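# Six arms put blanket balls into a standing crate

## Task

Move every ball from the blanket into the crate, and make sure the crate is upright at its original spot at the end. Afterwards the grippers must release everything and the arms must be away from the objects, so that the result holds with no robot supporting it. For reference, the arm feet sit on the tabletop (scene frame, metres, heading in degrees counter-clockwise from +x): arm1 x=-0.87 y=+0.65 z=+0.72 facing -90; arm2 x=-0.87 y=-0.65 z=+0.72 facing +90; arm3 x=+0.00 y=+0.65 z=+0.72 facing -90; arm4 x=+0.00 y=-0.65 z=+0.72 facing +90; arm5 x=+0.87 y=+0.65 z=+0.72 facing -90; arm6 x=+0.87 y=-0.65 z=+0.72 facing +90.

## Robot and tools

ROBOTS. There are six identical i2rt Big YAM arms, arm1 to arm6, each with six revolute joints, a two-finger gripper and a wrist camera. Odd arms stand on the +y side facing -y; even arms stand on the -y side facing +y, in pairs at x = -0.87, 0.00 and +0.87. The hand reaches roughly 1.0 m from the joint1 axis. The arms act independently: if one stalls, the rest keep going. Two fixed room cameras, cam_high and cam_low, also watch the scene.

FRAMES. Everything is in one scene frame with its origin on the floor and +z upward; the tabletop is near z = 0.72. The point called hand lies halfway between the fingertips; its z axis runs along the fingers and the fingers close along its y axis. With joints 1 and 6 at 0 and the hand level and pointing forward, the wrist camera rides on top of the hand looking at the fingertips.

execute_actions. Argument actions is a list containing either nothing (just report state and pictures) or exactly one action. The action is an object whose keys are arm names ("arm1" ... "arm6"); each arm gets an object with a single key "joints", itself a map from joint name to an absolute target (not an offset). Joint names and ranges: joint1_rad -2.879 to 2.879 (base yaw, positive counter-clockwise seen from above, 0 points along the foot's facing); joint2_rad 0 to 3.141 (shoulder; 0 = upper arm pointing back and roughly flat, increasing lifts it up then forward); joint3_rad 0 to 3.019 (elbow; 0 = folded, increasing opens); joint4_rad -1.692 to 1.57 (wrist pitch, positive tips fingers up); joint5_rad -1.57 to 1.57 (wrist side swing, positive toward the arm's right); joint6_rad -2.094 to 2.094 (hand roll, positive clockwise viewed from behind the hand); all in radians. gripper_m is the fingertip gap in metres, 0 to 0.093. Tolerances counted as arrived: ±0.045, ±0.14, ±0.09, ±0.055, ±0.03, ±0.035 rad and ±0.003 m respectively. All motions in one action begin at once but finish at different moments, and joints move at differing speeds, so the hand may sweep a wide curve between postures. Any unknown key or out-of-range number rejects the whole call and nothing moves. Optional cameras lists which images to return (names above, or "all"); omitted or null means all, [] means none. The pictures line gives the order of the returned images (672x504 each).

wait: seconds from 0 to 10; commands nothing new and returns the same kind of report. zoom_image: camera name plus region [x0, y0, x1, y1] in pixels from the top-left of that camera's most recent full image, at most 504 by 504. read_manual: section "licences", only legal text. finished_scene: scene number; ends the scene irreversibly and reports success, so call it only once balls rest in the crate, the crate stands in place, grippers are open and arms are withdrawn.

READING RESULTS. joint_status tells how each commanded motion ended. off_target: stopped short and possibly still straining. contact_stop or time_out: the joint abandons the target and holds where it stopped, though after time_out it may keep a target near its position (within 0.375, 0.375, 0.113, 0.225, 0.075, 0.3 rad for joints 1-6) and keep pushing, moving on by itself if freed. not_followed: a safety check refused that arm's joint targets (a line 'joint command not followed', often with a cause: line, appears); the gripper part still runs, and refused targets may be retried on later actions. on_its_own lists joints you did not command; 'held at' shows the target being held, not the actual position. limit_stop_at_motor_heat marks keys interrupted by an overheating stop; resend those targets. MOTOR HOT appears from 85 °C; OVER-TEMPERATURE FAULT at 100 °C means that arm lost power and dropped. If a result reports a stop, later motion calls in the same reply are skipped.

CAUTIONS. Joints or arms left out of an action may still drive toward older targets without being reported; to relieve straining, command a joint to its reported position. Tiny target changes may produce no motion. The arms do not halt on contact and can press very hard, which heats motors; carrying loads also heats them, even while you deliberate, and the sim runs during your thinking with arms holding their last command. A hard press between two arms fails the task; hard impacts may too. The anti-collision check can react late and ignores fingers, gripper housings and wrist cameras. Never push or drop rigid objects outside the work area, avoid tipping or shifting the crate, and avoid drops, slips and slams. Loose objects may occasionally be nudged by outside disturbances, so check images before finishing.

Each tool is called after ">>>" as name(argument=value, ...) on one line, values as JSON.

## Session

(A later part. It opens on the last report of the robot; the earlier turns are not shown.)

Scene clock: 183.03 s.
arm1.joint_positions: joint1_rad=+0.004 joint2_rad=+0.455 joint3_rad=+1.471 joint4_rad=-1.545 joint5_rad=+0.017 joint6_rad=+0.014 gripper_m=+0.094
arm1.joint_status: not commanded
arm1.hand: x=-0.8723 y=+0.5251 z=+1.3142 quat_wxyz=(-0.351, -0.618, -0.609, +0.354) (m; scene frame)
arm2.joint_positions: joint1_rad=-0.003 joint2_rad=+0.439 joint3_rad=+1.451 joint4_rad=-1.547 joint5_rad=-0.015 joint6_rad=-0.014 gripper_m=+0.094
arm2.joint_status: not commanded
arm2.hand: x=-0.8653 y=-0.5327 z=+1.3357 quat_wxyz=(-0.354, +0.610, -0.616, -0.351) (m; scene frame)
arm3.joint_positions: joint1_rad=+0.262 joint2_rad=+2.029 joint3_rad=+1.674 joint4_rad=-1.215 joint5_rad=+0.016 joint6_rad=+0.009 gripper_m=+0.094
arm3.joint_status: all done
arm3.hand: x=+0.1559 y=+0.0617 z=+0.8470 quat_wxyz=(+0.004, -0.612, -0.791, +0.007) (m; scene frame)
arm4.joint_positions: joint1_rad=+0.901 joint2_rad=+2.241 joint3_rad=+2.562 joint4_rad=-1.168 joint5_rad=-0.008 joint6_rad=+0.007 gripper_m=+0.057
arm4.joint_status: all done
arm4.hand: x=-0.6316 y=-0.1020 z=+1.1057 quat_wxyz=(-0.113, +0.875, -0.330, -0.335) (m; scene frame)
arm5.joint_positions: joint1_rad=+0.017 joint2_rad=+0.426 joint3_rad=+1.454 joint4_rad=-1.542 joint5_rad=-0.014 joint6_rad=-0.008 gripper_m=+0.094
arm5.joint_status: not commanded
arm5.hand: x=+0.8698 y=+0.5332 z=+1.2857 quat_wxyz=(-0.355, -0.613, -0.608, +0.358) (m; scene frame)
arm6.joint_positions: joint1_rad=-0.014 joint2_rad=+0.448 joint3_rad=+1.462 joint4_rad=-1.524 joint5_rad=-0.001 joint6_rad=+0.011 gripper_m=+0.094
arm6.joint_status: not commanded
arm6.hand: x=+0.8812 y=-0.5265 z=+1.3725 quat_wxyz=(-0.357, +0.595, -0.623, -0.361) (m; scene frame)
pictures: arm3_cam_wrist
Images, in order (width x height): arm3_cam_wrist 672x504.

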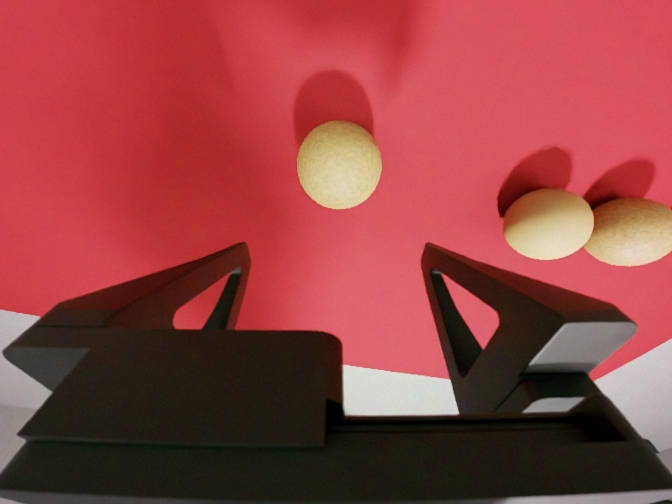

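>>> execute_actions(actions=[{"arm3":{"joints":{"joint2_rad":2.155,"joint3_rad":1.63,"joint4_rad":-1.015}},"arm4":{"joints":{"joint2_rad":2.56,"joint3_rad":2.66,"joint4_rad":-1.12}}}], cameras=["arm3_cam_wrist"])

>>> execute_actions(actions=[{"arm3":{"joints":{"gripper_m":0.035}},"arm4":{"joints":{"gripper_m":0.07}}}], cameras=["arm3_cam_wrist"])

Scene clock: 184.80 s.
arm1.joint_positions: joint1_rad=+0.004 joint2_rad=+0.455 joint3_rad=+1.471 joint4_rad=-1.545 joint5_rad=+0.017 joint6_rad=+0.014 gripper_m=+0.094
arm1.joint_status: not commanded
arm1.hand: x=-0.8723 y=+0.5251 z=+1.3142 quat_wxyz=(-0.351, -0.618, -0.609, +0.354) (m; scene frame)
arm2.joint_positions: joint1_rad=-0.003 joint2_rad=+0.439 joint3_rad=+1.451 joint4_rad=-1.547 joint5_rad=-0.015 joint6_rad=-0.014 gripper_m=+0.094
arm2.joint_status: not commanded
arm2.hand: x=-0.8653 y=-0.5327 z=+1.3357 quat_wxyz=(-0.354, +0.610, -0.616, -0.351) (m; scene frame)
arm3.joint_positions: joint1_rad=+0.262 joint2_rad=+2.161 joint3_rad=+1.626 joint4_rad=-1.034 joint5_rad=+0.016 joint6_rad=+0.009 gripper_m=+0.094
arm3.joint_status: all done
arm3.hand: x=+0.1582 y=+0.0526 z=+0.7521 quat_wxyz=(+0.004, -0.612, -0.791, +0.008) (m; scene frame)
arm4.joint_positions: joint1_rad=+0.901 joint2_rad=+2.579 joint3_rad=+2.633 joint4_rad=-1.134 joint5_rad=-0.008 joint6_rad=+0.007 gripper_m=+0.057
arm4.joint_status: all done
arm4.hand: x=-0.6637 y=-0.0783 z=+0.8626 quat_wxyz=(-0.074, +0.908, -0.341, -0.231) (m; scene frame)
arm5.joint_positions: joint1_rad=+0.017 joint2_rad=+0.426 joint3_rad=+1.454 joint4_rad=-1.542 joint5_rad=-0.014 joint6_rad=-0.008 gripper_m=+0.094
arm5.joint_status: not commanded
arm5.hand: x=+0.8698 y=+0.5332 z=+1.2857 quat_wxyz=(-0.355, -0.613, -0.608, +0.358) (m; scene frame)
arm6.joint_positions: joint1_rad=-0.014 joint2_rad=+0.448 joint3_rad=+1.462 joint4_rad=-1.524 joint5_rad=-0.001 joint6_rad=+0.011 gripper_m=+0.094
arm6.joint_status: not commanded
arm6.hand: x=+0.8812 y=-0.5265 z=+1.3725 quat_wxyz=(-0.357, +0.595, -0.623, -0.361) (m; scene frame)
pictures: arm3_cam_wrist
Images, in order (width x height): arm3_cam_wrist 672x504.

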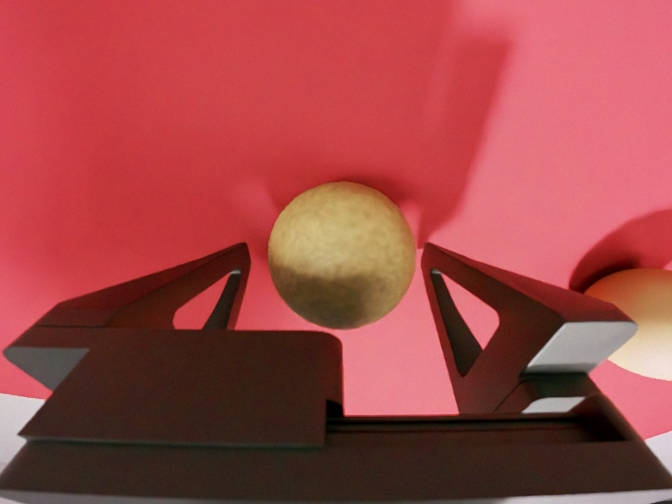

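Scene clock: 185.43 s.
arm1.joint_positions: joint1_rad=+0.004 joint2_rad=+0.455 joint3_rad=+1.471 joint4_rad=-1.545 joint5_rad=+0.017 joint6_rad=+0.014 gripper_m=+0.094
arm1.joint_status: not commanded
arm1.hand: x=-0.8723 y=+0.5251 z=+1.3142 quat_wxyz=(-0.351, -0.618, -0.609, +0.354) (m; scene frame)
arm2.joint_positions: joint1_rad=-0.003 joint2_rad=+0.439 joint3_rad=+1.451 joint4_rad=-1.547 joint5_rad=-0.015 joint6_rad=-0.014 gripper_m=+0.094
arm2.joint_status: not commanded
arm2.hand: x=-0.8653 y=-0.5327 z=+1.3357 quat_wxyz=(-0.354, +0.610, -0.616, -0.351) (m; scene frame)
arm3.joint_positions: joint1_rad=+0.262 joint2_rad=+2.161 joint3_rad=+1.626 joint4_rad=-1.034 joint5_rad=+0.016 joint6_rad=+0.009 gripper_m=+0.057
arm3.joint_status: gripper_m off_target (ended at +0.057, target +0.035)
arm3.hand: x=+0.1582 y=+0.0526 z=+0.7521 quat_wxyz=(+0.004, -0.612, -0.791, +0.008) (m; scene frame)
arm4.joint_positions: joint1_rad=+0.901 joint2_rad=+2.579 joint3_rad=+2.633 joint4_rad=-1.134 joint5_rad=-0.008 joint6_rad=+0.007 gripper_m=+0.070
arm4.joint_status: all done
arm4.hand: x=-0.6637 y=-0.0783 z=+0.8626 quat_wxyz=(-0.074, +0.908, -0.341, -0.231) (m; scene frame)
arm5.joint_positions: joint1_rad=+0.017 joint2_rad=+0.426 joint3_rad=+1.454 joint4_rad=-1.542 joint5_rad=-0.014 joint6_rad=-0.008 gripper_m=+0.094
arm5.joint_status: not commanded
arm5.hand: x=+0.8698 y=+0.5332 z=+1.2857 quat_wxyz=(-0.355, -0.613, -0.608, +0.358) (m; scene frame)
arm6.joint_positions: joint1_rad=-0.014 joint2_rad=+0.448 joint3_rad=+1.462 joint4_rad=-1.524 joint5_rad=-0.001 joint6_rad=+0.011 gripper_m=+0.094
arm6.joint_status: not commanded
arm6.hand: x=+0.8812 y=-0.5265 z=+1.3725 quat_wxyz=(-0.357, +0.595, -0.623, -0.361) (m; scene frame)
pictures: arm3_cam_wrist
Images, in order (width x height): arm3_cam_wrist 672x504.

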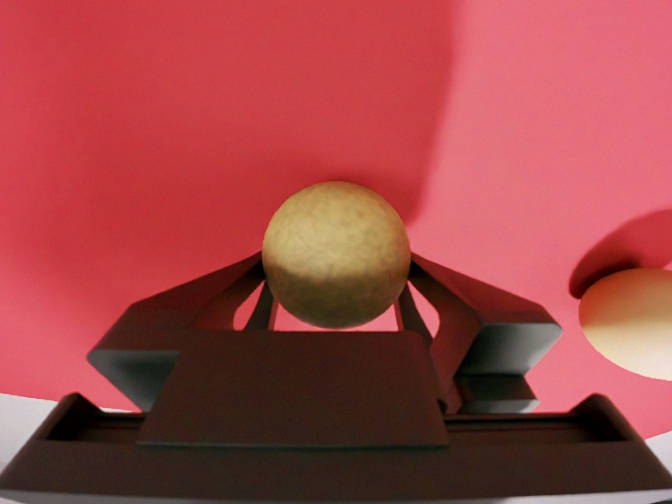

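>>> execute_actions(actions=[{"arm3":{"joints":{"joint2_rad":1.45,"joint3_rad":1.45,"joint4_rad":-1.5}},"arm4":{"joints":{"joint2_rad":2.28}}}], cameras=["arm3_cam_wrist"])

>>> execute_actions(actions=[{"arm4":{"joints":{"joint2_rad":1.5,"joint3_rad":1.5,"joint4_rad":-1.5,"gripper_m":0.094}}}], cameras=["cam_high"])

Scene clock: 187.47 s.
arm1.joint_positions: joint1_rad=+0.004 joint2_rad=+0.455 joint3_rad=+1.471 joint4_rad=-1.545 joint5_rad=+0.017 joint6_rad=+0.014 gripper_m=+0.094
arm1.joint_status: not commanded
arm1.hand: x=-0.8723 y=+0.5251 z=+1.3142 quat_wxyz=(-0.351, -0.618, -0.609, +0.354) (m; scene frame)
arm2.joint_positions: joint1_rad=-0.003 joint2_rad=+0.439 joint3_rad=+1.451 joint4_rad=-1.547 joint5_rad=-0.015 joint6_rad=-0.014 gripper_m=+0.094
arm2.joint_status: not commanded
arm2.hand: x=-0.8653 y=-0.5327 z=+1.3357 quat_wxyz=(-0.354, +0.610, -0.616, -0.351) (m; scene frame)
arm3.joint_positions: joint1_rad=+0.262 joint2_rad=+1.448 joint3_rad=+1.441 joint4_rad=-1.484 joint5_rad=+0.016 joint6_rad=+0.009 gripper_m=+0.057
arm3.joint_status: all done
arm3.hand: x=+0.1132 y=+0.2206 z=+1.0519 quat_wxyz=(-0.027, -0.611, -0.790, +0.031) (m; scene frame)
arm4.joint_positions: joint1_rad=+0.901 joint2_rad=+2.247 joint3_rad=+2.656 joint4_rad=-1.134 joint5_rad=-0.008 joint6_rad=+0.007 gripper_m=+0.070
arm4.joint_status: all done
arm4.hand: x=-0.6396 y=-0.0943 z=+1.1560 quat_wxyz=(-0.133, +0.854, -0.321, -0.388) (m; scene frame)
arm5.joint_positions: joint1_rad=+0.017 joint2_rad=+0.426 joint3_rad=+1.454 joint4_rad=-1.542 joint5_rad=-0.014 joint6_rad=-0.008 gripper_m=+0.094
arm5.joint_status: not commanded
arm5.hand: x=+0.8698 y=+0.5332 z=+1.2857 quat_wxyz=(-0.355, -0.613, -0.608, +0.358) (m; scene frame)
arm6.joint_positions: joint1_rad=-0.014 joint2_rad=+0.448 joint3_rad=+1.462 joint4_rad=-1.524 joint5_rad=-0.001 joint6_rad=+0.011 gripper_m=+0.094
arm6.joint_status: not commanded
arm6.hand: x=+0.8812 y=-0.5265 z=+1.3725 quat_wxyz=(-0.357, +0.595, -0.623, -0.361) (m; scene frame)
pictures: arm3_cam_wrist
Images, in order (width x height): arm3_cam_wrist 672x504.

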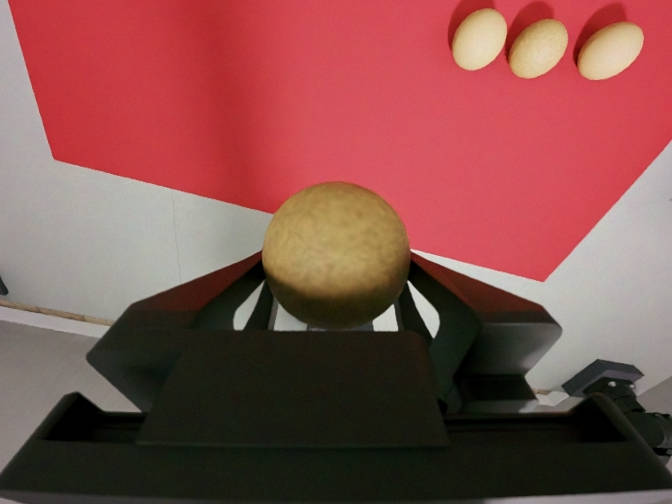

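Scene clock: 189.27 s.
arm1.joint_positions: joint1_rad=+0.004 joint2_rad=+0.455 joint3_rad=+1.471 joint4_rad=-1.545 joint5_rad=+0.017 joint6_rad=+0.014 gripper_m=+0.094
arm1.joint_status: not commanded
arm1.hand: x=-0.8723 y=+0.5251 z=+1.3142 quat_wxyz=(-0.351, -0.618, -0.609, +0.354) (m; scene frame)
arm2.joint_positions: joint1_rad=-0.003 joint2_rad=+0.439 joint3_rad=+1.451 joint4_rad=-1.547 joint5_rad=-0.015 joint6_rad=-0.014 gripper_m=+0.094
arm2.joint_status: not commanded
arm2.hand: x=-0.8653 y=-0.5327 z=+1.3357 quat_wxyz=(-0.354, +0.610, -0.616, -0.351) (m; scene frame)
arm3.joint_positions: joint1_rad=+0.262 joint2_rad=+1.448 joint3_rad=+1.441 joint4_rad=-1.484 joint5_rad=+0.016 joint6_rad=+0.009 gripper_m=+0.057
arm3.joint_status: not commanded
arm3.hand: x=+0.1132 y=+0.2206 z=+1.0519 quat_wxyz=(-0.027, -0.611, -0.790, +0.031) (m; scene frame)
arm4.joint_positions: joint1_rad=+0.901 joint2_rad=+1.502 joint3_rad=+1.492 joint4_rad=-1.485 joint5_rad=-0.008 joint6_rad=+0.007 gripper_m=+0.094
arm4.joint_status: all done
arm4.hand: x=-0.3506 y=-0.3449 z=+1.0491 quat_wxyz=(-0.003, +0.935, -0.351, -0.038) (m; scene frame)
arm5.joint_positions: joint1_rad=+0.017 joint2_rad=+0.426 joint3_rad=+1.454 joint4_rad=-1.542 joint5_rad=-0.014 joint6_rad=-0.008 gripper_m=+0.094
arm5.joint_status: not commanded
arm5.hand: x=+0.8698 y=+0.5332 z=+1.2857 quat_wxyz=(-0.355, -0.613, -0.608, +0.358) (m; scene frame)
arm6.joint_positions: joint1_rad=-0.014 joint2_rad=+0.448 joint3_rad=+1.462 joint4_rad=-1.524 joint5_rad=-0.001 joint6_rad=+0.011 gripper_m=+0.094
arm6.joint_status: not commanded
arm6.hand: x=+0.8812 y=-0.5265 z=+1.3725 quat_wxyz=(-0.357, +0.595, -0.623, -0.361) (m; scene frame)
pictures: cam_high
Images, in order (width x height): cam_high 672x504.

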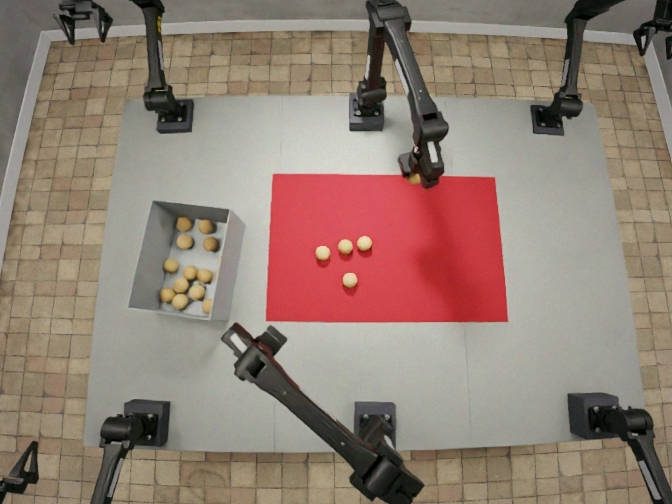

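>>> execute_actions(actions=[{"arm3":{"joints":{"joint1_rad":-0.82}},"arm4":{"joints":{"joint1_rad":0.2}}}], cameras=[])

>>> execute_actions(actions=[{"arm3":{"joints":{"joint2_rad":2.27,"joint3_rad":2.7,"joint4_rad":-1.1}},"arm4":{"joints":{"joint2_rad":1.86,"joint3_rad":1.46,"joint4_rad":-1.14}}}], cameras=["arm4_cam_wrist","arm3_cam_wrist"])

Scene clock: 191.53 s.
arm1.joint_positions: joint1_rad=+0.004 joint2_rad=+0.455 joint3_rad=+1.471 joint4_rad=-1.545 joint5_rad=+0.017 joint6_rad=+0.014 gripper_m=+0.094
arm1.joint_status: not commanded
arm1.hand: x=-0.8723 y=+0.5251 z=+1.3142 quat_wxyz=(-0.351, -0.618, -0.609, +0.354) (m; scene frame)
arm2.joint_positions: joint1_rad=-0.003 joint2_rad=+0.439 joint3_rad=+1.451 joint4_rad=-1.547 joint5_rad=-0.015 joint6_rad=-0.014 gripper_m=+0.094
arm2.joint_status: not commanded
arm2.hand: x=-0.8653 y=-0.5327 z=+1.3357 quat_wxyz=(-0.354, +0.610, -0.616, -0.351) (m; scene frame)
arm3.joint_positions: joint1_rad=-0.820 joint2_rad=+1.448 joint3_rad=+1.441 joint4_rad=-1.484 joint5_rad=+0.017 joint6_rad=+0.009 gripper_m=+0.057
arm3.joint_status: all done
arm3.hand: x=-0.3264 y=+0.3492 z=+1.0524 quat_wxyz=(-0.007, -0.931, -0.362, +0.041) (m; scene frame)
arm4.joint_positions: joint1_rad=+0.196 joint2_rad=+1.502 joint3_rad=+1.492 joint4_rad=-1.485 joint5_rad=-0.008 joint6_rad=+0.007 gripper_m=+0.094
arm4.joint_status: all done
arm4.hand: x=-0.0706 y=-0.1887 z=+1.0457 quat_wxyz=(-0.016, +0.757, -0.653, -0.031) (m; scene frame)
arm5.joint_positions: joint1_rad=+0.017 joint2_rad=+0.426 joint3_rad=+1.454 joint4_rad=-1.542 joint5_rad=-0.014 joint6_rad=-0.008 gripper_m=+0.094
arm5.joint_status: not commanded
arm5.hand: x=+0.8698 y=+0.5332 z=+1.2857 quat_wxyz=(-0.355, -0.613, -0.608, +0.358) (m; scene frame)
arm6.joint_positions: joint1_rad=-0.014 joint2_rad=+0.448 joint3_rad=+1.462 joint4_rad=-1.524 joint5_rad=-0.001 joint6_rad=+0.011 gripper_m=+0.094
arm6.joint_status: not commanded
arm6.hand: x=+0.8812 y=-0.5265 z=+1.3725 quat_wxyz=(-0.357, +0.595, -0.623, -0.361) (m; scene frame)
pictures: none
No camera images: the call's "cameras" was empty. Leave "cameras" out to get every camera's image.

Scene clock: 193.57 s.
arm1.joint_positions: joint1_rad=+0.004 joint2_rad=+0.455 joint3_rad=+1.471 joint4_rad=-1.545 joint5_rad=+0.017 joint6_rad=+0.014 gripper_m=+0.094
arm1.joint_status: not commanded
arm1.hand: x=-0.8723 y=+0.5251 z=+1.3142 quat_wxyz=(-0.351, -0.618, -0.609, +0.354) (m; scene frame)
arm2.joint_positions: joint1_rad=-0.003 joint2_rad=+0.439 joint3_rad=+1.451 joint4_rad=-1.547 joint5_rad=-0.015 joint6_rad=-0.014 gripper_m=+0.094
arm2.joint_status: not commanded
arm2.hand: x=-0.8653 y=-0.5327 z=+1.3357 quat_wxyz=(-0.354, +0.610, -0.616, -0.351) (m; scene frame)
arm3.joint_positions: joint1_rad=-0.820 joint2_rad=+2.249 joint3_rad=+2.666 joint4_rad=-1.121 joint5_rad=+0.017 joint6_rad=+0.009 gripper_m=+0.057
arm3.joint_status: all done
arm3.hand: x=-0.6217 y=+0.0729 z=+1.1646 quat_wxyz=(-0.149, -0.847, -0.326, +0.394) (m; scene frame)
arm4.joint_positions: joint1_rad=+0.196 joint2_rad=+1.873 joint3_rad=+1.448 joint4_rad=-1.157 joint5_rad=-0.008 joint6_rad=+0.007 gripper_m=+0.094
arm4.joint_status: all done
arm4.hand: x=-0.0842 y=-0.1115 z=+0.8489 quat_wxyz=(+0.013, +0.757, -0.653, +0.003) (m; scene frame)
arm5.joint_positions: joint1_rad=+0.017 joint2_rad=+0.426 joint3_rad=+1.454 joint4_rad=-1.542 joint5_rad=-0.014 joint6_rad=-0.008 gripper_m=+0.094
arm5.joint_status: not commanded
arm5.hand: x=+0.8698 y=+0.5332 z=+1.2857 quat_wxyz=(-0.355, -0.613, -0.608, +0.358) (m; scene frame)
arm6.joint_positions: joint1_rad=-0.014 joint2_rad=+0.448 joint3_rad=+1.462 joint4_rad=-1.524 joint5_rad=-0.001 joint6_rad=+0.011 gripper_m=+0.094
arm6.joint_status: not commanded
arm6.hand: x=+0.8812 y=-0.5265 z=+1.3725 quat_wxyz=(-0.357, +0.595, -0.623, -0.361) (m; scene frame)
pictures: arm3_cam_wrist, arm4_cam_wrist
Images, in order (width x height): arm3_cam_wrist 672x504, arm4_cam_wrist 672x504.

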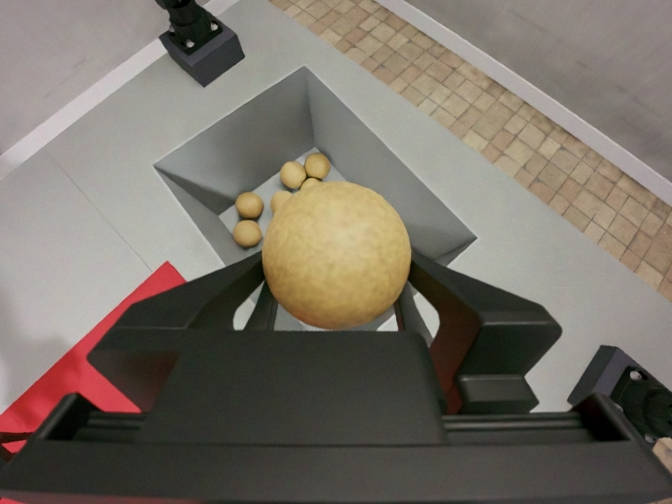

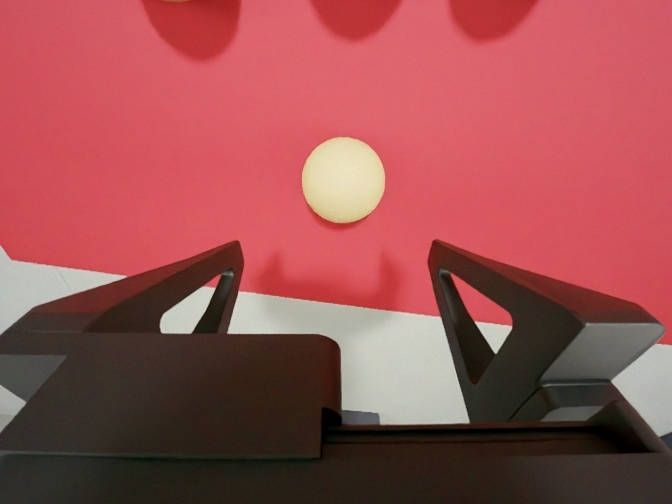

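>>> execute_actions(actions=[{"arm3":{"joints":{"joint2_rad":2.63,"joint3_rad":2.74,"joint4_rad":-1.05}},"arm4":{"joints":{"joint2_rad":2.02,"joint3_rad":1.37,"joint4_rad":-0.905}}}], cameras=["arm4_cam_wrist"])

>>> execute_actions(actions=[{"arm3":{"joints":{"gripper_m":0.07}},"arm4":{"joints":{"gripper_m":0.035}}}], cameras=["arm4_cam_wrist"])

Scene clock: 195.60 s.
arm1.joint_positions: joint1_rad=+0.004 joint2_rad=+0.455 joint3_rad=+1.471 joint4_rad=-1.545 joint5_rad=+0.017 joint6_rad=+0.014 gripper_m=+0.094
arm1.joint_status: not commanded
arm1.hand: x=-0.8723 y=+0.5251 z=+1.3142 quat_wxyz=(-0.351, -0.618, -0.609, +0.354) (m; scene frame)
arm2.joint_positions: joint1_rad=-0.003 joint2_rad=+0.439 joint3_rad=+1.451 joint4_rad=-1.547 joint5_rad=-0.015 joint6_rad=-0.014 gripper_m=+0.094
arm2.joint_status: not commanded
arm2.hand: x=-0.8653 y=-0.5327 z=+1.3357 quat_wxyz=(-0.354, +0.610, -0.616, -0.351) (m; scene frame)
arm3.joint_positions: joint1_rad=-0.820 joint2_rad=+2.611 joint3_rad=+2.716 joint4_rad=-1.050 joint5_rad=+0.017 joint6_rad=+0.009 gripper_m=+0.057
arm3.joint_status: all done
arm3.hand: x=-0.6643 y=+0.0331 z=+0.8906 quat_wxyz=(-0.107, -0.887, -0.343, +0.290) (m; scene frame)
arm4.joint_positions: joint1_rad=+0.196 joint2_rad=+2.017 joint3_rad=+1.364 joint4_rad=-0.921 joint5_rad=-0.008 joint6_rad=+0.007 gripper_m=+0.094
arm4.joint_status: all done
arm4.hand: x=-0.0856 y=-0.1079 z=+0.7456 quat_wxyz=(+0.010, +0.757, -0.653, +0.000) (m; scene frame)
arm5.joint_positions: joint1_rad=+0.017 joint2_rad=+0.426 joint3_rad=+1.454 joint4_rad=-1.542 joint5_rad=-0.014 joint6_rad=-0.008 gripper_m=+0.094
arm5.joint_status: not commanded
arm5.hand: x=+0.8698 y=+0.5332 z=+1.2857 quat_wxyz=(-0.355, -0.613, -0.608, +0.358) (m; scene frame)
arm6.joint_positions: joint1_rad=-0.014 joint2_rad=+0.448 joint3_rad=+1.462 joint4_rad=-1.524 joint5_rad=-0.001 joint6_rad=+0.011 gripper_m=+0.094
arm6.joint_status: not commanded
arm6.hand: x=+0.8812 y=-0.5265 z=+1.3725 quat_wxyz=(-0.357, +0.595, -0.623, -0.361) (m; scene frame)
pictures: arm4_cam_wrist
Images, in order (width x height): arm4_cam_wrist 672x504.

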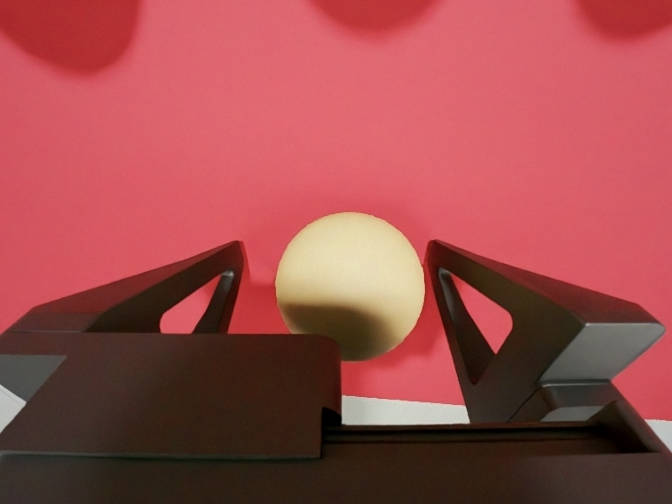

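Scene clock: 196.23 s.
arm1.joint_positions: joint1_rad=+0.004 joint2_rad=+0.455 joint3_rad=+1.471 joint4_rad=-1.545 joint5_rad=+0.017 joint6_rad=+0.014 gripper_m=+0.094
arm1.joint_status: not commanded
arm1.hand: x=-0.8723 y=+0.5251 z=+1.3142 quat_wxyz=(-0.351, -0.618, -0.609, +0.354) (m; scene frame)
arm2.joint_positions: joint1_rad=-0.003 joint2_rad=+0.439 joint3_rad=+1.451 joint4_rad=-1.547 joint5_rad=-0.015 joint6_rad=-0.014 gripper_m=+0.094
arm2.joint_status: not commanded
arm2.hand: x=-0.8653 y=-0.5327 z=+1.3357 quat_wxyz=(-0.354, +0.610, -0.616, -0.351) (m; scene frame)
arm3.joint_positions: joint1_rad=-0.820 joint2_rad=+2.611 joint3_rad=+2.716 joint4_rad=-1.050 joint5_rad=+0.017 joint6_rad=+0.009 gripper_m=+0.070
arm3.joint_status: all done
arm3.hand: x=-0.6643 y=+0.0331 z=+0.8906 quat_wxyz=(-0.107, -0.887, -0.343, +0.290) (m; scene frame)
arm4.joint_positions: joint1_rad=+0.196 joint2_rad=+2.017 joint3_rad=+1.364 joint4_rad=-0.921 joint5_rad=-0.007 joint6_rad=+0.007 gripper_m=+0.054
arm4.joint_status: gripper_m off_target (ended at +0.054, target +0.035)
arm4.hand: x=-0.0855 y=-0.1079 z=+0.7456 quat_wxyz=(+0.010, +0.757, -0.653, +0.000) (m; scene frame)
arm5.joint_positions: joint1_rad=+0.017 joint2_rad=+0.426 joint3_rad=+1.454 joint4_rad=-1.542 joint5_rad=-0.014 joint6_rad=-0.008 gripper_m=+0.094
arm5.joint_status: not commanded
arm5.hand: x=+0.8698 y=+0.5332 z=+1.2857 quat_wxyz=(-0.355, -0.613, -0.608, +0.358) (m; scene frame)
arm6.joint_positions: joint1_rad=-0.014 joint2_rad=+0.448 joint3_rad=+1.462 joint4_rad=-1.524 joint5_rad=-0.001 joint6_rad=+0.011 gripper_m=+0.094
arm6.joint_status: not commanded
arm6.hand: x=+0.8812 y=-0.5265 z=+1.3725 quat_wxyz=(-0.357, +0.595, -0.623, -0.361) (m; scene frame)
pictures: arm4_cam_wrist
Images, in order (width x height): arm4_cam_wrist 672x504.

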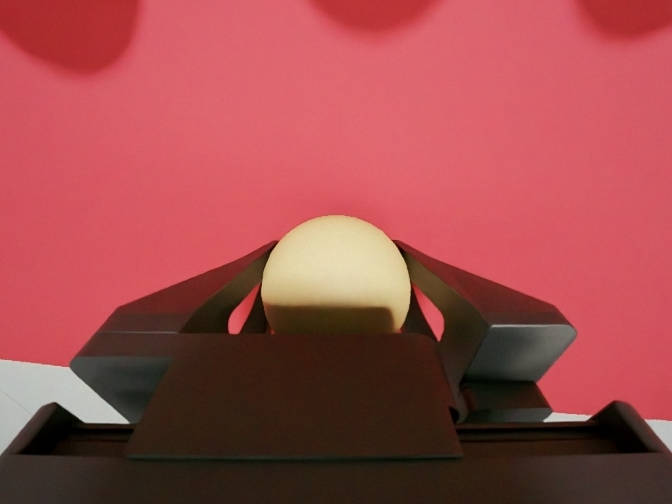

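>>> execute_actions(actions=[{"arm3":{"joints":{"joint2_rad":2.3}},"arm4":{"joints":{"joint2_rad":1.5,"joint3_rad":1.5,"joint4_rad":-1.5}}}], cameras=[])

>>> execute_actions(actions=[{"arm3":{"joints":{"joint2_rad":1.45,"joint3_rad":1.45,"joint4_rad":-1.5,"gripper_m":0.094}},"arm4":{"joints":{"joint1_rad":0.9}}}], cameras=["cam_high","arm4_cam_wrist"])

Scene clock: 198.33 s.
arm1.joint_positions: joint1_rad=+0.004 joint2_rad=+0.455 joint3_rad=+1.471 joint4_rad=-1.545 joint5_rad=+0.017 joint6_rad=+0.014 gripper_m=+0.094
arm1.joint_status: not commanded
arm1.hand: x=-0.8723 y=+0.5251 z=+1.3142 quat_wxyz=(-0.351, -0.618, -0.609, +0.354) (m; scene frame)
arm2.joint_positions: joint1_rad=-0.003 joint2_rad=+0.439 joint3_rad=+1.451 joint4_rad=-1.547 joint5_rad=-0.015 joint6_rad=-0.014 gripper_m=+0.094
arm2.joint_status: not commanded
arm2.hand: x=-0.8653 y=-0.5327 z=+1.3357 quat_wxyz=(-0.354, +0.610, -0.616, -0.351) (m; scene frame)
arm3.joint_positions: joint1_rad=-0.820 joint2_rad=+2.303 joint3_rad=+2.737 joint4_rad=-1.050 joint5_rad=+0.017 joint6_rad=+0.009 gripper_m=+0.070
arm3.joint_status: all done
arm3.hand: x=-0.6391 y=+0.0566 z=+1.1712 quat_wxyz=(-0.164, -0.829, -0.319, +0.430) (m; scene frame)
arm4.joint_positions: joint1_rad=+0.196 joint2_rad=+1.481 joint3_rad=+1.487 joint4_rad=-1.483 joint5_rad=-0.007 joint6_rad=+0.007 gripper_m=+0.054
arm4.joint_status: all done
arm4.hand: x=-0.0699 y=-0.1923 z=+1.0523 quat_wxyz=(-0.021, +0.757, -0.652, -0.037) (m; scene frame)
arm5.joint_positions: joint1_rad=+0.017 joint2_rad=+0.426 joint3_rad=+1.454 joint4_rad=-1.542 joint5_rad=-0.014 joint6_rad=-0.008 gripper_m=+0.094
arm5.joint_status: not commanded
arm5.hand: x=+0.8698 y=+0.5332 z=+1.2857 quat_wxyz=(-0.355, -0.613, -0.608, +0.358) (m; scene frame)
arm6.joint_positions: joint1_rad=-0.014 joint2_rad=+0.448 joint3_rad=+1.462 joint4_rad=-1.524 joint5_rad=-0.001 joint6_rad=+0.011 gripper_m=+0.094
arm6.joint_status: not commanded
arm6.hand: x=+0.8812 y=-0.5265 z=+1.3725 quat_wxyz=(-0.357, +0.595, -0.623, -0.361) (m; scene frame)
pictures: none
No camera images: the call's "cameras" was empty. Leave "cameras" out to get every camera's image.

Scene clock: 200.27 s.
arm1.joint_positions: joint1_rad=+0.004 joint2_rad=+0.455 joint3_rad=+1.471 joint4_rad=-1.545 joint5_rad=+0.017 joint6_rad=+0.014 gripper_m=+0.094
arm1.joint_status: not commanded
arm1.hand: x=-0.8723 y=+0.5251 z=+1.3142 quat_wxyz=(-0.351, -0.618, -0.609, +0.354) (m; scene frame)
arm2.joint_positions: joint1_rad=-0.003 joint2_rad=+0.439 joint3_rad=+1.451 joint4_rad=-1.547 joint5_rad=-0.015 joint6_rad=-0.014 gripper_m=+0.094
arm2.joint_status: not commanded
arm2.hand: x=-0.8653 y=-0.5327 z=+1.3357 quat_wxyz=(-0.354, +0.610, -0.616, -0.351) (m; scene frame)
arm3.joint_positions: joint1_rad=-0.820 joint2_rad=+1.452 joint3_rad=+1.443 joint4_rad=-1.483 joint5_rad=+0.017 joint6_rad=+0.009 gripper_m=+0.094
arm3.joint_status: all done
arm3.hand: x=-0.3273 y=+0.3484 z=+1.0514 quat_wxyz=(-0.007, -0.931, -0.362, +0.040) (m; scene frame)
arm4.joint_positions: joint1_rad=+0.904 joint2_rad=+1.481 joint3_rad=+1.487 joint4_rad=-1.483 joint5_rad=-0.008 joint6_rad=+0.007 gripper_m=+0.054
arm4.joint_status: all done
arm4.hand: x=-0.3488 y=-0.3485 z=+1.0558 quat_wxyz=(-0.006, +0.936, -0.349, -0.046) (m; scene frame)
arm5.joint_positions: joint1_rad=+0.017 joint2_rad=+0.426 joint3_rad=+1.454 joint4_rad=-1.542 joint5_rad=-0.014 joint6_rad=-0.008 gripper_m=+0.094
arm5.joint_status: not commanded
arm5.hand: x=+0.8698 y=+0.5332 z=+1.2857 quat_wxyz=(-0.355, -0.613, -0.608, +0.358) (m; scene frame)
arm6.joint_positions: joint1_rad=-0.014 joint2_rad=+0.448 joint3_rad=+1.462 joint4_rad=-1.524 joint5_rad=-0.001 joint6_rad=+0.011 gripper_m=+0.094
arm6.joint_status: not commanded
arm6.hand: x=+0.8812 y=-0.5265 z=+1.3725 quat_wxyz=(-0.357, +0.595, -0.623, -0.361) (m; scene frame)
pictures: arm4_cam_wrist, cam_high
Images, in order (width x height): arm4_cam_wrist 672x504, cam_high 672x504.

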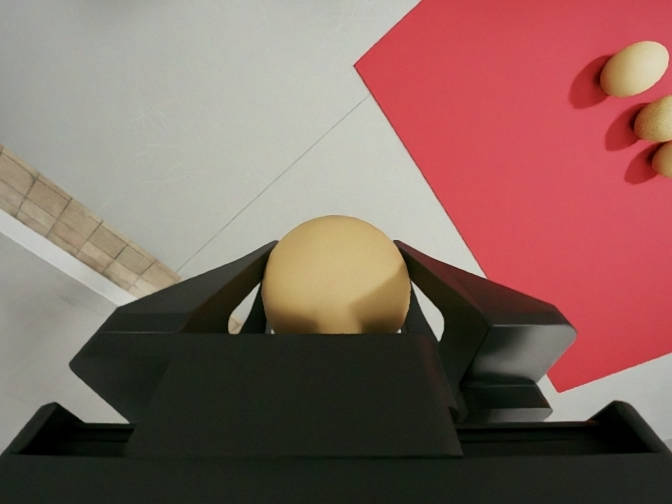

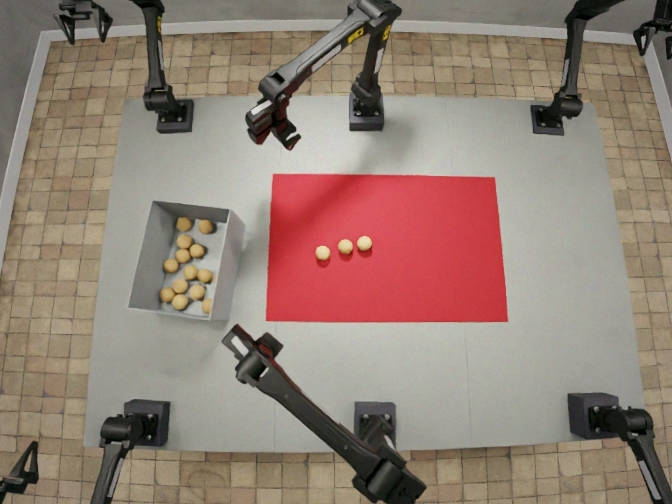

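>>> execute_actions(actions=[{"arm3":{"joints":{"joint1_rad":-0.036,"joint6_rad":1.45}},"arm4":{"joints":{"joint2_rad":2.25,"joint3_rad":2.6,"joint4_rad":-1.15}}}], cameras=[])

>>> execute_actions(actions=[{"arm3":{"joints":{"joint2_rad":2.005,"joint3_rad":1.65,"joint4_rad":-1.185}},"arm4":{"joints":{"joint2_rad":2.56,"joint3_rad":2.66,"joint4_rad":-1.12}}}], cameras=["arm3_cam_wrist","cam_high"])

Scene clock: 203.23 s.
arm1.joint_positions: joint1_rad=+0.004 joint2_rad=+0.455 joint3_rad=+1.471 joint4_rad=-1.545 joint5_rad=+0.017 joint6_rad=+0.014 gripper_m=+0.094
arm1.joint_status: not commanded
arm1.hand: x=-0.8723 y=+0.5251 z=+1.3142 quat_wxyz=(-0.351, -0.618, -0.609, +0.354) (m; scene frame)
arm2.joint_positions: joint1_rad=-0.003 joint2_rad=+0.439 joint3_rad=+1.451 joint4_rad=-1.547 joint5_rad=-0.015 joint6_rad=-0.014 gripper_m=+0.094
arm2.joint_status: not commanded
arm2.hand: x=-0.8653 y=-0.5327 z=+1.3357 quat_wxyz=(-0.354, +0.610, -0.616, -0.351) (m; scene frame)
arm3.joint_positions: joint1_rad=-0.036 joint2_rad=+1.452 joint3_rad=+1.443 joint4_rad=-1.483 joint5_rad=+0.016 joint6_rad=+1.439 gripper_m=+0.094
arm3.joint_status: all done
arm3.hand: x=-0.0182 y=+0.2051 z=+1.0511 quat_wxyz=(-0.039, -0.998, -0.048, +0.012) (m; scene frame)
arm4.joint_positions: joint1_rad=+0.904 joint2_rad=+2.241 joint3_rad=+2.562 joint4_rad=-1.167 joint5_rad=-0.008 joint6_rad=+0.007 gripper_m=+0.054
arm4.joint_status: all done
arm4.hand: x=-0.6336 y=-0.1040 z=+1.1050 quat_wxyz=(-0.112, +0.876, -0.328, -0.335) (m; scene frame)
arm5.joint_positions: joint1_rad=+0.017 joint2_rad=+0.426 joint3_rad=+1.454 joint4_rad=-1.542 joint5_rad=-0.014 joint6_rad=-0.008 gripper_m=+0.094
arm5.joint_status: not commanded
arm5.hand: x=+0.8698 y=+0.5332 z=+1.2857 quat_wxyz=(-0.355, -0.613, -0.608, +0.358) (m; scene frame)
arm6.joint_positions: joint1_rad=-0.014 joint2_rad=+0.448 joint3_rad=+1.462 joint4_rad=-1.524 joint5_rad=-0.001 joint6_rad=+0.011 gripper_m=+0.094
arm6.joint_status: not commanded
arm6.hand: x=+0.8812 y=-0.5265 z=+1.3725 quat_wxyz=(-0.357, +0.595, -0.623, -0.361) (m; scene frame)
pictures: none
No camera images: the call's "cameras" was empty. Leave "cameras" out to get every camera's image.

Scene clock: 204.77 s.
arm1.joint_positions: joint1_rad=+0.004 joint2_rad=+0.455 joint3_rad=+1.471 joint4_rad=-1.545 joint5_rad=+0.017 joint6_rad=+0.014 gripper_m=+0.094
arm1.joint_status: not commanded
arm1.hand: x=-0.8723 y=+0.5251 z=+1.3142 quat_wxyz=(-0.351, -0.618, -0.609, +0.354) (m; scene frame)
arm2.joint_positions: joint1_rad=-0.003 joint2_rad=+0.439 joint3_rad=+1.451 joint4_rad=-1.547 joint5_rad=-0.015 joint6_rad=-0.014 gripper_m=+0.094
arm2.joint_status: not commanded
arm2.hand: x=-0.8653 y=-0.5327 z=+1.3357 quat_wxyz=(-0.354, +0.610, -0.616, -0.351) (m; scene frame)
arm3.joint_positions: joint1_rad=-0.036 joint2_rad=+1.999 joint3_rad=+1.636 joint4_rad=-1.201 joint5_rad=+0.016 joint6_rad=+1.440 gripper_m=+0.094
arm3.joint_status: all done
arm3.hand: x=-0.0239 y=+0.0509 z=+0.8506 quat_wxyz=(-0.003, -0.999, -0.048, +0.009) (m; scene frame)
arm4.joint_positions: joint1_rad=+0.904 joint2_rad=+2.580 joint3_rad=+2.633 joint4_rad=-1.134 joint5_rad=-0.008 joint6_rad=+0.007 gripper_m=+0.054
arm4.joint_status: all done
arm4.hand: x=-0.6655 y=-0.0807 z=+0.8618 quat_wxyz=(-0.074, +0.909, -0.340, -0.230) (m; scene frame)
arm5.joint_positions: joint1_rad=+0.017 joint2_rad=+0.426 joint3_rad=+1.454 joint4_rad=-1.542 joint5_rad=-0.014 joint6_rad=-0.008 gripper_m=+0.094
arm5.joint_status: not commanded
arm5.hand: x=+0.8698 y=+0.5332 z=+1.2857 quat_wxyz=(-0.355, -0.613, -0.608, +0.358) (m; scene frame)
arm6.joint_positions: joint1_rad=-0.014 joint2_rad=+0.448 joint3_rad=+1.462 joint4_rad=-1.524 joint5_rad=-0.001 joint6_rad=+0.011 gripper_m=+0.094
arm6.joint_status: not commanded
arm6.hand: x=+0.8812 y=-0.5265 z=+1.3725 quat_wxyz=(-0.357, +0.595, -0.623, -0.361) (m; scene frame)
pictures: arm3_cam_wrist, cam_high
Images, in order (width x height): arm3_cam_wrist 672x504, cam_high 672x504.

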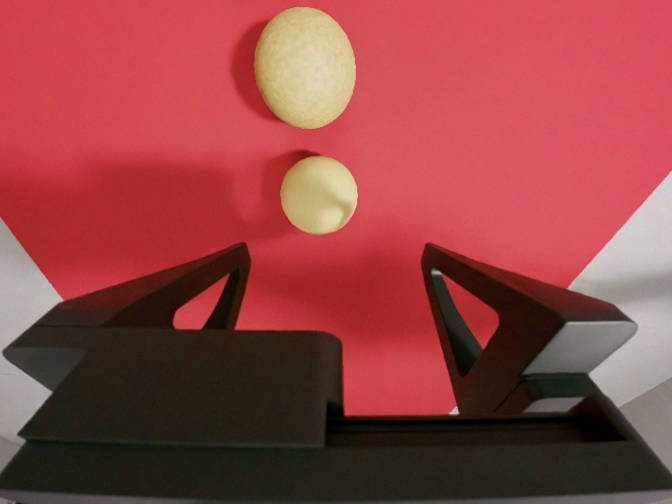

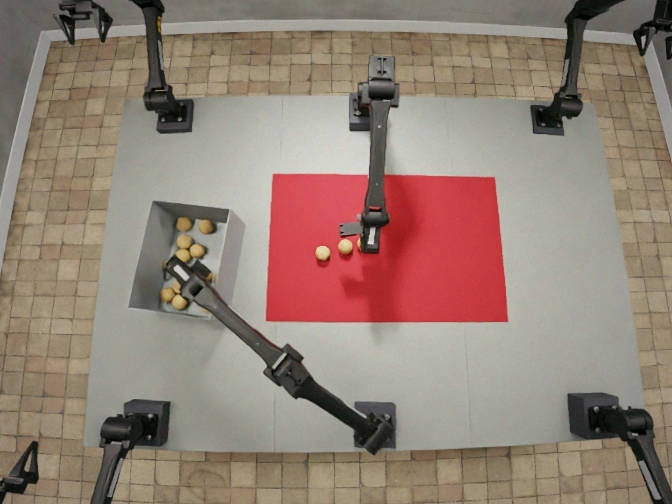

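>>> execute_actions(actions=[{"arm3":{"joints":{"joint1_rad":-0.02,"joint2_rad":2.138,"joint3_rad":1.595,"joint4_rad":-1.0}},"arm4":{"joints":{"gripper_m":0.07}}}], cameras=["arm3_cam_wrist"])

>>> execute_actions(actions=[{"arm3":{"joints":{"gripper_m":0.035}},"arm4":{"joints":{"joint2_rad":2.28}}}], cameras=["arm3_cam_wrist"])

Scene clock: 206.50 s.
arm1.joint_positions: joint1_rad=+0.004 joint2_rad=+0.455 joint3_rad=+1.471 joint4_rad=-1.545 joint5_rad=+0.017 joint6_rad=+0.014 gripper_m=+0.094
arm1.joint_status: not commanded
arm1.hand: x=-0.8723 y=+0.5251 z=+1.3142 quat_wxyz=(-0.351, -0.618, -0.609, +0.354) (m; scene frame)
arm2.joint_positions: joint1_rad=-0.003 joint2_rad=+0.439 joint3_rad=+1.451 joint4_rad=-1.547 joint5_rad=-0.015 joint6_rad=-0.014 gripper_m=+0.094
arm2.joint_status: not commanded
arm2.hand: x=-0.8653 y=-0.5327 z=+1.3357 quat_wxyz=(-0.354, +0.610, -0.616, -0.351) (m; scene frame)
arm3.joint_positions: joint1_rad=-0.031 joint2_rad=+2.141 joint3_rad=+1.591 joint4_rad=-1.018 joint5_rad=+0.016 joint6_rad=+1.440 gripper_m=+0.094
arm3.joint_status: all done
arm3.hand: x=-0.0213 y=+0.0405 z=+0.7524 quat_wxyz=(-0.001, -0.999, -0.051, +0.009) (m; scene frame)
arm4.joint_positions: joint1_rad=+0.904 joint2_rad=+2.580 joint3_rad=+2.633 joint4_rad=-1.134 joint5_rad=-0.008 joint6_rad=+0.007 gripper_m=+0.070
arm4.joint_status: all done
arm4.hand: x=-0.6655 y=-0.0807 z=+0.8618 quat_wxyz=(-0.074, +0.909, -0.340, -0.230) (m; scene frame)
arm5.joint_positions: joint1_rad=+0.017 joint2_rad=+0.426 joint3_rad=+1.454 joint4_rad=-1.542 joint5_rad=-0.014 joint6_rad=-0.008 gripper_m=+0.094
arm5.joint_status: not commanded
arm5.hand: x=+0.8698 y=+0.5332 z=+1.2857 quat_wxyz=(-0.355, -0.613, -0.608, +0.358) (m; scene frame)
arm6.joint_positions: joint1_rad=-0.014 joint2_rad=+0.448 joint3_rad=+1.462 joint4_rad=-1.524 joint5_rad=-0.001 joint6_rad=+0.011 gripper_m=+0.094
arm6.joint_status: not commanded
arm6.hand: x=+0.8812 y=-0.5265 z=+1.3725 quat_wxyz=(-0.357, +0.595, -0.623, -0.361) (m; scene frame)
pictures: arm3_cam_wrist
Images, in order (width x height): arm3_cam_wrist 672x504.

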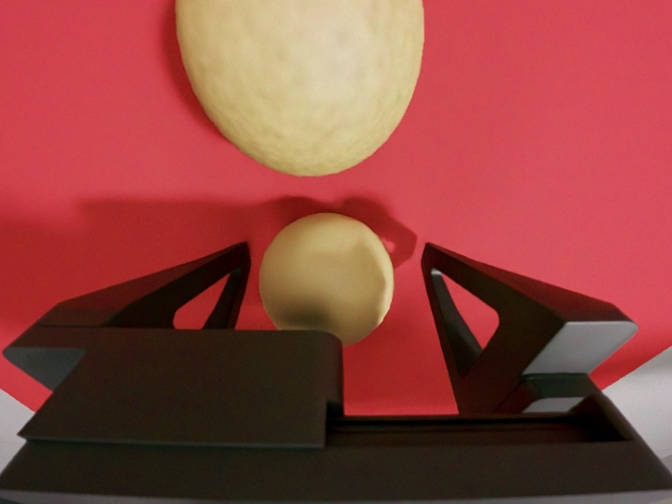

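Scene clock: 207.97 s.
arm1.joint_positions: joint1_rad=+0.004 joint2_rad=+0.455 joint3_rad=+1.471 joint4_rad=-1.545 joint5_rad=+0.017 joint6_rad=+0.014 gripper_m=+0.094
arm1.joint_status: not commanded
arm1.hand: x=-0.8723 y=+0.5251 z=+1.3142 quat_wxyz=(-0.351, -0.618, -0.609, +0.354) (m; scene frame)
arm2.joint_positions: joint1_rad=-0.003 joint2_rad=+0.439 joint3_rad=+1.451 joint4_rad=-1.547 joint5_rad=-0.015 joint6_rad=-0.014 gripper_m=+0.094
arm2.joint_status: not commanded
arm2.hand: x=-0.8653 y=-0.5327 z=+1.3357 quat_wxyz=(-0.354, +0.610, -0.616, -0.351) (m; scene frame)
arm3.joint_positions: joint1_rad=-0.031 joint2_rad=+2.141 joint3_rad=+1.591 joint4_rad=-1.018 joint5_rad=+0.016 joint6_rad=+1.440 gripper_m=+0.056
arm3.joint_status: gripper_m off_target (ended at +0.056, target +0.035)
arm3.hand: x=-0.0213 y=+0.0404 z=+0.7524 quat_wxyz=(-0.001, -0.999, -0.050, +0.009) (m; scene frame)
arm4.joint_positions: joint1_rad=+0.904 joint2_rad=+2.247 joint3_rad=+2.657 joint4_rad=-1.134 joint5_rad=-0.008 joint6_rad=+0.007 gripper_m=+0.070
arm4.joint_status: all done
arm4.hand: x=-0.6414 y=-0.0965 z=+1.1561 quat_wxyz=(-0.132, +0.854, -0.320, -0.388) (m; scene frame)
arm5.joint_positions: joint1_rad=+0.017 joint2_rad=+0.426 joint3_rad=+1.454 joint4_rad=-1.542 joint5_rad=-0.014 joint6_rad=-0.008 gripper_m=+0.094
arm5.joint_status: not commanded
arm5.hand: x=+0.8698 y=+0.5332 z=+1.2857 quat_wxyz=(-0.355, -0.613, -0.608, +0.358) (m; scene frame)
arm6.joint_positions: joint1_rad=-0.014 joint2_rad=+0.448 joint3_rad=+1.462 joint4_rad=-1.524 joint5_rad=-0.001 joint6_rad=+0.011 gripper_m=+0.094
arm6.joint_status: not commanded
arm6.hand: x=+0.8812 y=-0.5265 z=+1.3725 quat_wxyz=(-0.357, +0.595, -0.623, -0.361) (m; scene frame)
pictures: arm3_cam_wrist
Images, in order (width x height): arm3_cam_wrist 672x504.

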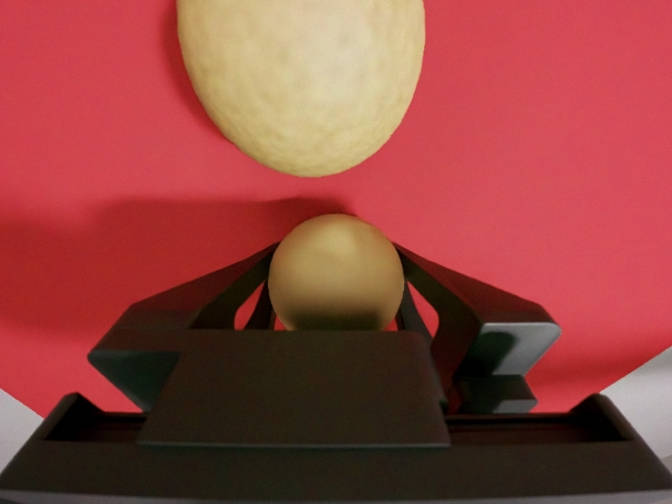

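>>> execute_actions(actions=[{"arm3":{"joints":{"joint2_rad":1.45,"joint3_rad":1.45,"joint4_rad":-1.5,"joint6_rad":0}},"arm4":{"joints":{"joint2_rad":1.5,"joint3_rad":1.5,"joint4_rad":-1.5,"gripper_m":0.094}}}], cameras=["cam_high","arm3_cam_wrist"])

Scene clock: 210.40 s.
arm1.joint_positions: joint1_rad=+0.004 joint2_rad=+0.455 joint3_rad=+1.471 joint4_rad=-1.545 joint5_rad=+0.017 joint6_rad=+0.014 gripper_m=+0.094
arm1.joint_status: not commanded
arm1.hand: x=-0.8723 y=+0.5251 z=+1.3142 quat_wxyz=(-0.351, -0.618, -0.609, +0.354) (m; scene frame)
arm2.joint_positions: joint1_rad=-0.003 joint2_rad=+0.439 joint3_rad=+1.451 joint4_rad=-1.547 joint5_rad=-0.015 joint6_rad=-0.014 gripper_m=+0.094
arm2.joint_status: not commanded
arm2.hand: x=-0.8653 y=-0.5327 z=+1.3357 quat_wxyz=(-0.354, +0.610, -0.616, -0.351) (m; scene frame)
arm3.joint_positions: joint1_rad=-0.031 joint2_rad=+1.448 joint3_rad=+1.440 joint4_rad=-1.484 joint5_rad=+0.016 joint6_rad=+0.012 gripper_m=+0.056
arm3.joint_status: all done
arm3.hand: x=-0.0160 y=+0.2064 z=+1.0518 quat_wxyz=(-0.022, -0.721, -0.692, +0.034) (m; scene frame)
arm4.joint_positions: joint1_rad=+0.904 joint2_rad=+1.502 joint3_rad=+1.492 joint4_rad=-1.485 joint5_rad=-0.008 joint6_rad=+0.007 gripper_m=+0.094
arm4.joint_status: all done
arm4.hand: x=-0.3516 y=-0.3461 z=+1.0492 quat_wxyz=(-0.003, +0.936, -0.349, -0.039) (m; scene frame)
arm5.joint_positions: joint1_rad=+0.017 joint2_rad=+0.426 joint3_rad=+1.454 joint4_rad=-1.542 joint5_rad=-0.014 joint6_rad=-0.008 gripper_m=+0.094
arm5.joint_status: not commanded
arm5.hand: x=+0.8698 y=+0.5332 z=+1.2857 quat_wxyz=(-0.355, -0.613, -0.608, +0.358) (m; scene frame)
arm6.joint_positions: joint1_rad=-0.014 joint2_rad=+0.448 joint3_rad=+1.462 joint4_rad=-1.524 joint5_rad=-0.001 joint6_rad=+0.011 gripper_m=+0.094
arm6.joint_status: not commanded
arm6.hand: x=+0.8812 y=-0.5265 z=+1.3725 quat_wxyz=(-0.357, +0.595, -0.623, -0.361) (m; scene frame)
pictures: arm3_cam_wrist, cam_high
Images, in order (width x height): arm3_cam_wrist 672x504, cam_high 672x504.

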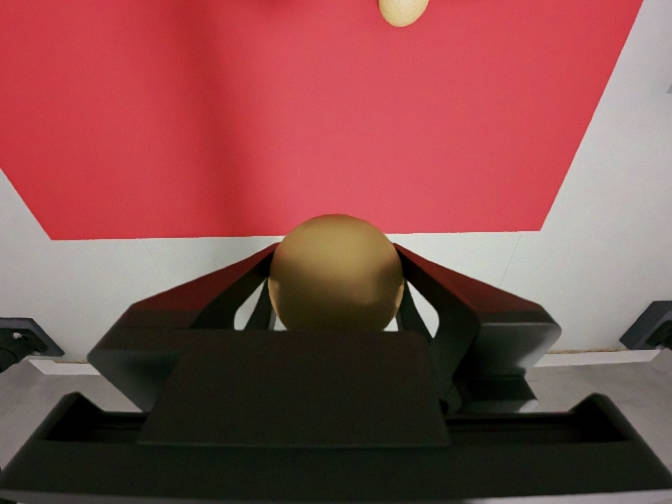

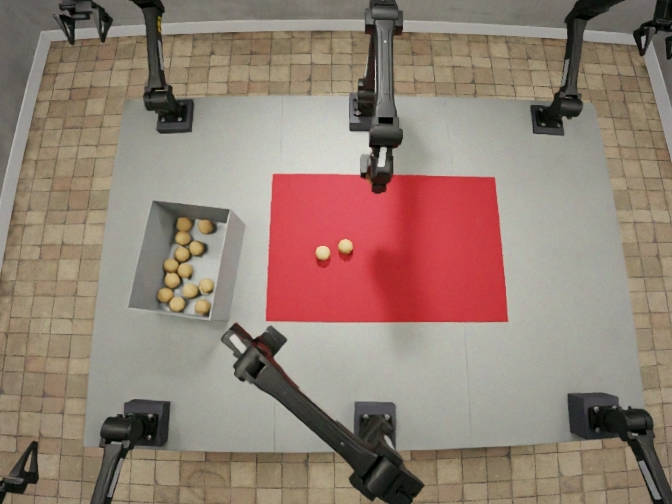

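>>> execute_actions(actions=[{"arm3":{"joints":{"joint1_rad":-0.82}},"arm4":{"joints":{"joint1_rad":0.19,"joint6_rad":1.2}}}], cameras=[])

>>> execute_actions(actions=[{"arm3":{"joints":{"joint2_rad":2.27,"joint3_rad":2.7,"joint4_rad":-1.1}},"arm4":{"joints":{"joint2_rad":2.24,"joint3_rad":2.09,"joint4_rad":-1.38}}}], cameras=["arm4_cam_wrist","cam_high"])

Scene clock: 213.07 s.
arm1.joint_positions: joint1_rad=+0.004 joint2_rad=+0.455 joint3_rad=+1.471 joint4_rad=-1.545 joint5_rad=+0.017 joint6_rad=+0.014 gripper_m=+0.094
arm1.joint_status: not commanded
arm1.hand: x=-0.8723 y=+0.5251 z=+1.3142 quat_wxyz=(-0.351, -0.618, -0.609, +0.354) (m; scene frame)
arm2.joint_positions: joint1_rad=-0.003 joint2_rad=+0.439 joint3_rad=+1.451 joint4_rad=-1.547 joint5_rad=-0.015 joint6_rad=-0.014 gripper_m=+0.094
arm2.joint_status: not commanded
arm2.hand: x=-0.8653 y=-0.5327 z=+1.3357 quat_wxyz=(-0.354, +0.610, -0.616, -0.351) (m; scene frame)
arm3.joint_positions: joint1_rad=-0.820 joint2_rad=+1.448 joint3_rad=+1.440 joint4_rad=-1.484 joint5_rad=+0.017 joint6_rad=+0.010 gripper_m=+0.056
arm3.joint_status: all done
arm3.hand: x=-0.3264 y=+0.3493 z=+1.0521 quat_wxyz=(-0.007, -0.931, -0.362, +0.041) (m; scene frame)
arm4.joint_positions: joint1_rad=+0.186 joint2_rad=+1.502 joint3_rad=+1.492 joint4_rad=-1.485 joint5_rad=-0.008 joint6_rad=+1.190 gripper_m=+0.094
arm4.joint_status: all done
arm4.hand: x=-0.0660 y=-0.1880 z=+1.0456 quat_wxyz=(+0.004, +0.259, -0.965, -0.034) (m; scene frame)
arm5.joint_positions: joint1_rad=+0.017 joint2_rad=+0.426 joint3_rad=+1.454 joint4_rad=-1.542 joint5_rad=-0.014 joint6_rad=-0.008 gripper_m=+0.094
arm5.joint_status: not commanded
arm5.hand: x=+0.8698 y=+0.5332 z=+1.2857 quat_wxyz=(-0.355, -0.613, -0.608, +0.358) (m; scene frame)
arm6.joint_positions: joint1_rad=-0.014 joint2_rad=+0.448 joint3_rad=+1.462 joint4_rad=-1.524 joint5_rad=-0.001 joint6_rad=+0.011 gripper_m=+0.094
arm6.joint_status: not commanded
arm6.hand: x=+0.8812 y=-0.5265 z=+1.3725 quat_wxyz=(-0.357, +0.595, -0.623, -0.361) (m; scene frame)
pictures: none
No camera images: the call's "cameras" was empty. Leave "cameras" out to get every camera's image.

Scene clock: 215.10 s.
arm1.joint_positions: joint1_rad=+0.004 joint2_rad=+0.455 joint3_rad=+1.471 joint4_rad=-1.545 joint5_rad=+0.017 joint6_rad=+0.014 gripper_m=+0.094
arm1.joint_status: not commanded
arm1.hand: x=-0.8723 y=+0.5251 z=+1.3142 quat_wxyz=(-0.351, -0.618, -0.609, +0.354) (m; scene frame)
arm2.joint_positions: joint1_rad=-0.003 joint2_rad=+0.439 joint3_rad=+1.451 joint4_rad=-1.547 joint5_rad=-0.015 joint6_rad=-0.014 gripper_m=+0.094
arm2.joint_status: not commanded
arm2.hand: x=-0.8653 y=-0.5327 z=+1.3357 quat_wxyz=(-0.354, +0.610, -0.616, -0.351) (m; scene frame)
arm3.joint_positions: joint1_rad=-0.820 joint2_rad=+2.249 joint3_rad=+2.666 joint4_rad=-1.121 joint5_rad=+0.017 joint6_rad=+0.010 gripper_m=+0.056
arm3.joint_status: all done
arm3.hand: x=-0.6217 y=+0.0729 z=+1.1648 quat_wxyz=(-0.149, -0.847, -0.326, +0.394) (m; scene frame)
arm4.joint_positions: joint1_rad=+0.186 joint2_rad=+2.247 joint3_rad=+2.043 joint4_rad=-1.390 joint5_rad=-0.008 joint6_rad=+1.192 gripper_m=+0.094
arm4.joint_status: all done
arm4.hand: x=-0.0984 y=+0.0235 z=+0.8395 quat_wxyz=(+0.010, +0.259, -0.966, +0.015) (m; scene frame)
arm5.joint_positions: joint1_rad=+0.017 joint2_rad=+0.426 joint3_rad=+1.454 joint4_rad=-1.542 joint5_rad=-0.014 joint6_rad=-0.008 gripper_m=+0.094
arm5.joint_status: not commanded
arm5.hand: x=+0.8698 y=+0.5332 z=+1.2857 quat_wxyz=(-0.355, -0.613, -0.608, +0.358) (m; scene frame)
arm6.joint_positions: joint1_rad=-0.014 joint2_rad=+0.448 joint3_rad=+1.462 joint4_rad=-1.524 joint5_rad=-0.001 joint6_rad=+0.011 gripper_m=+0.094
arm6.joint_status: not commanded
arm6.hand: x=+0.8812 y=-0.5265 z=+1.3725 quat_wxyz=(-0.357, +0.595, -0.623, -0.361) (m; scene frame)
pictures: arm4_cam_wrist, cam_high
Images, in order (width x height): arm4_cam_wrist 672x504, cam_high 672x504.

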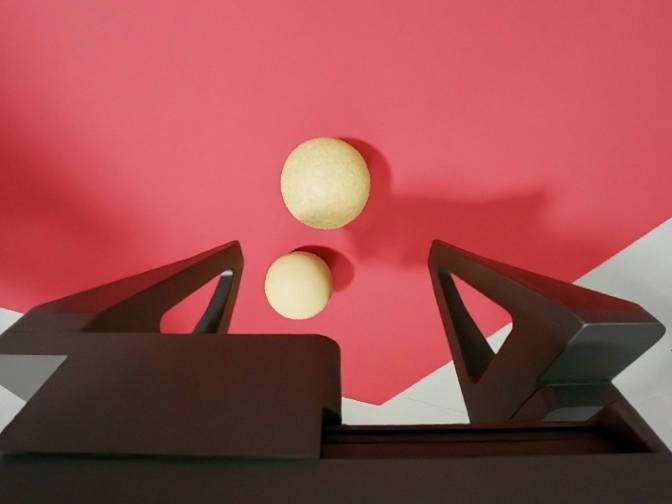

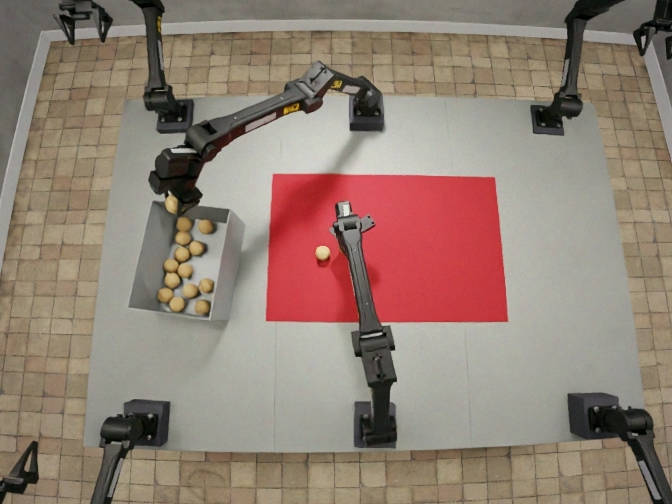

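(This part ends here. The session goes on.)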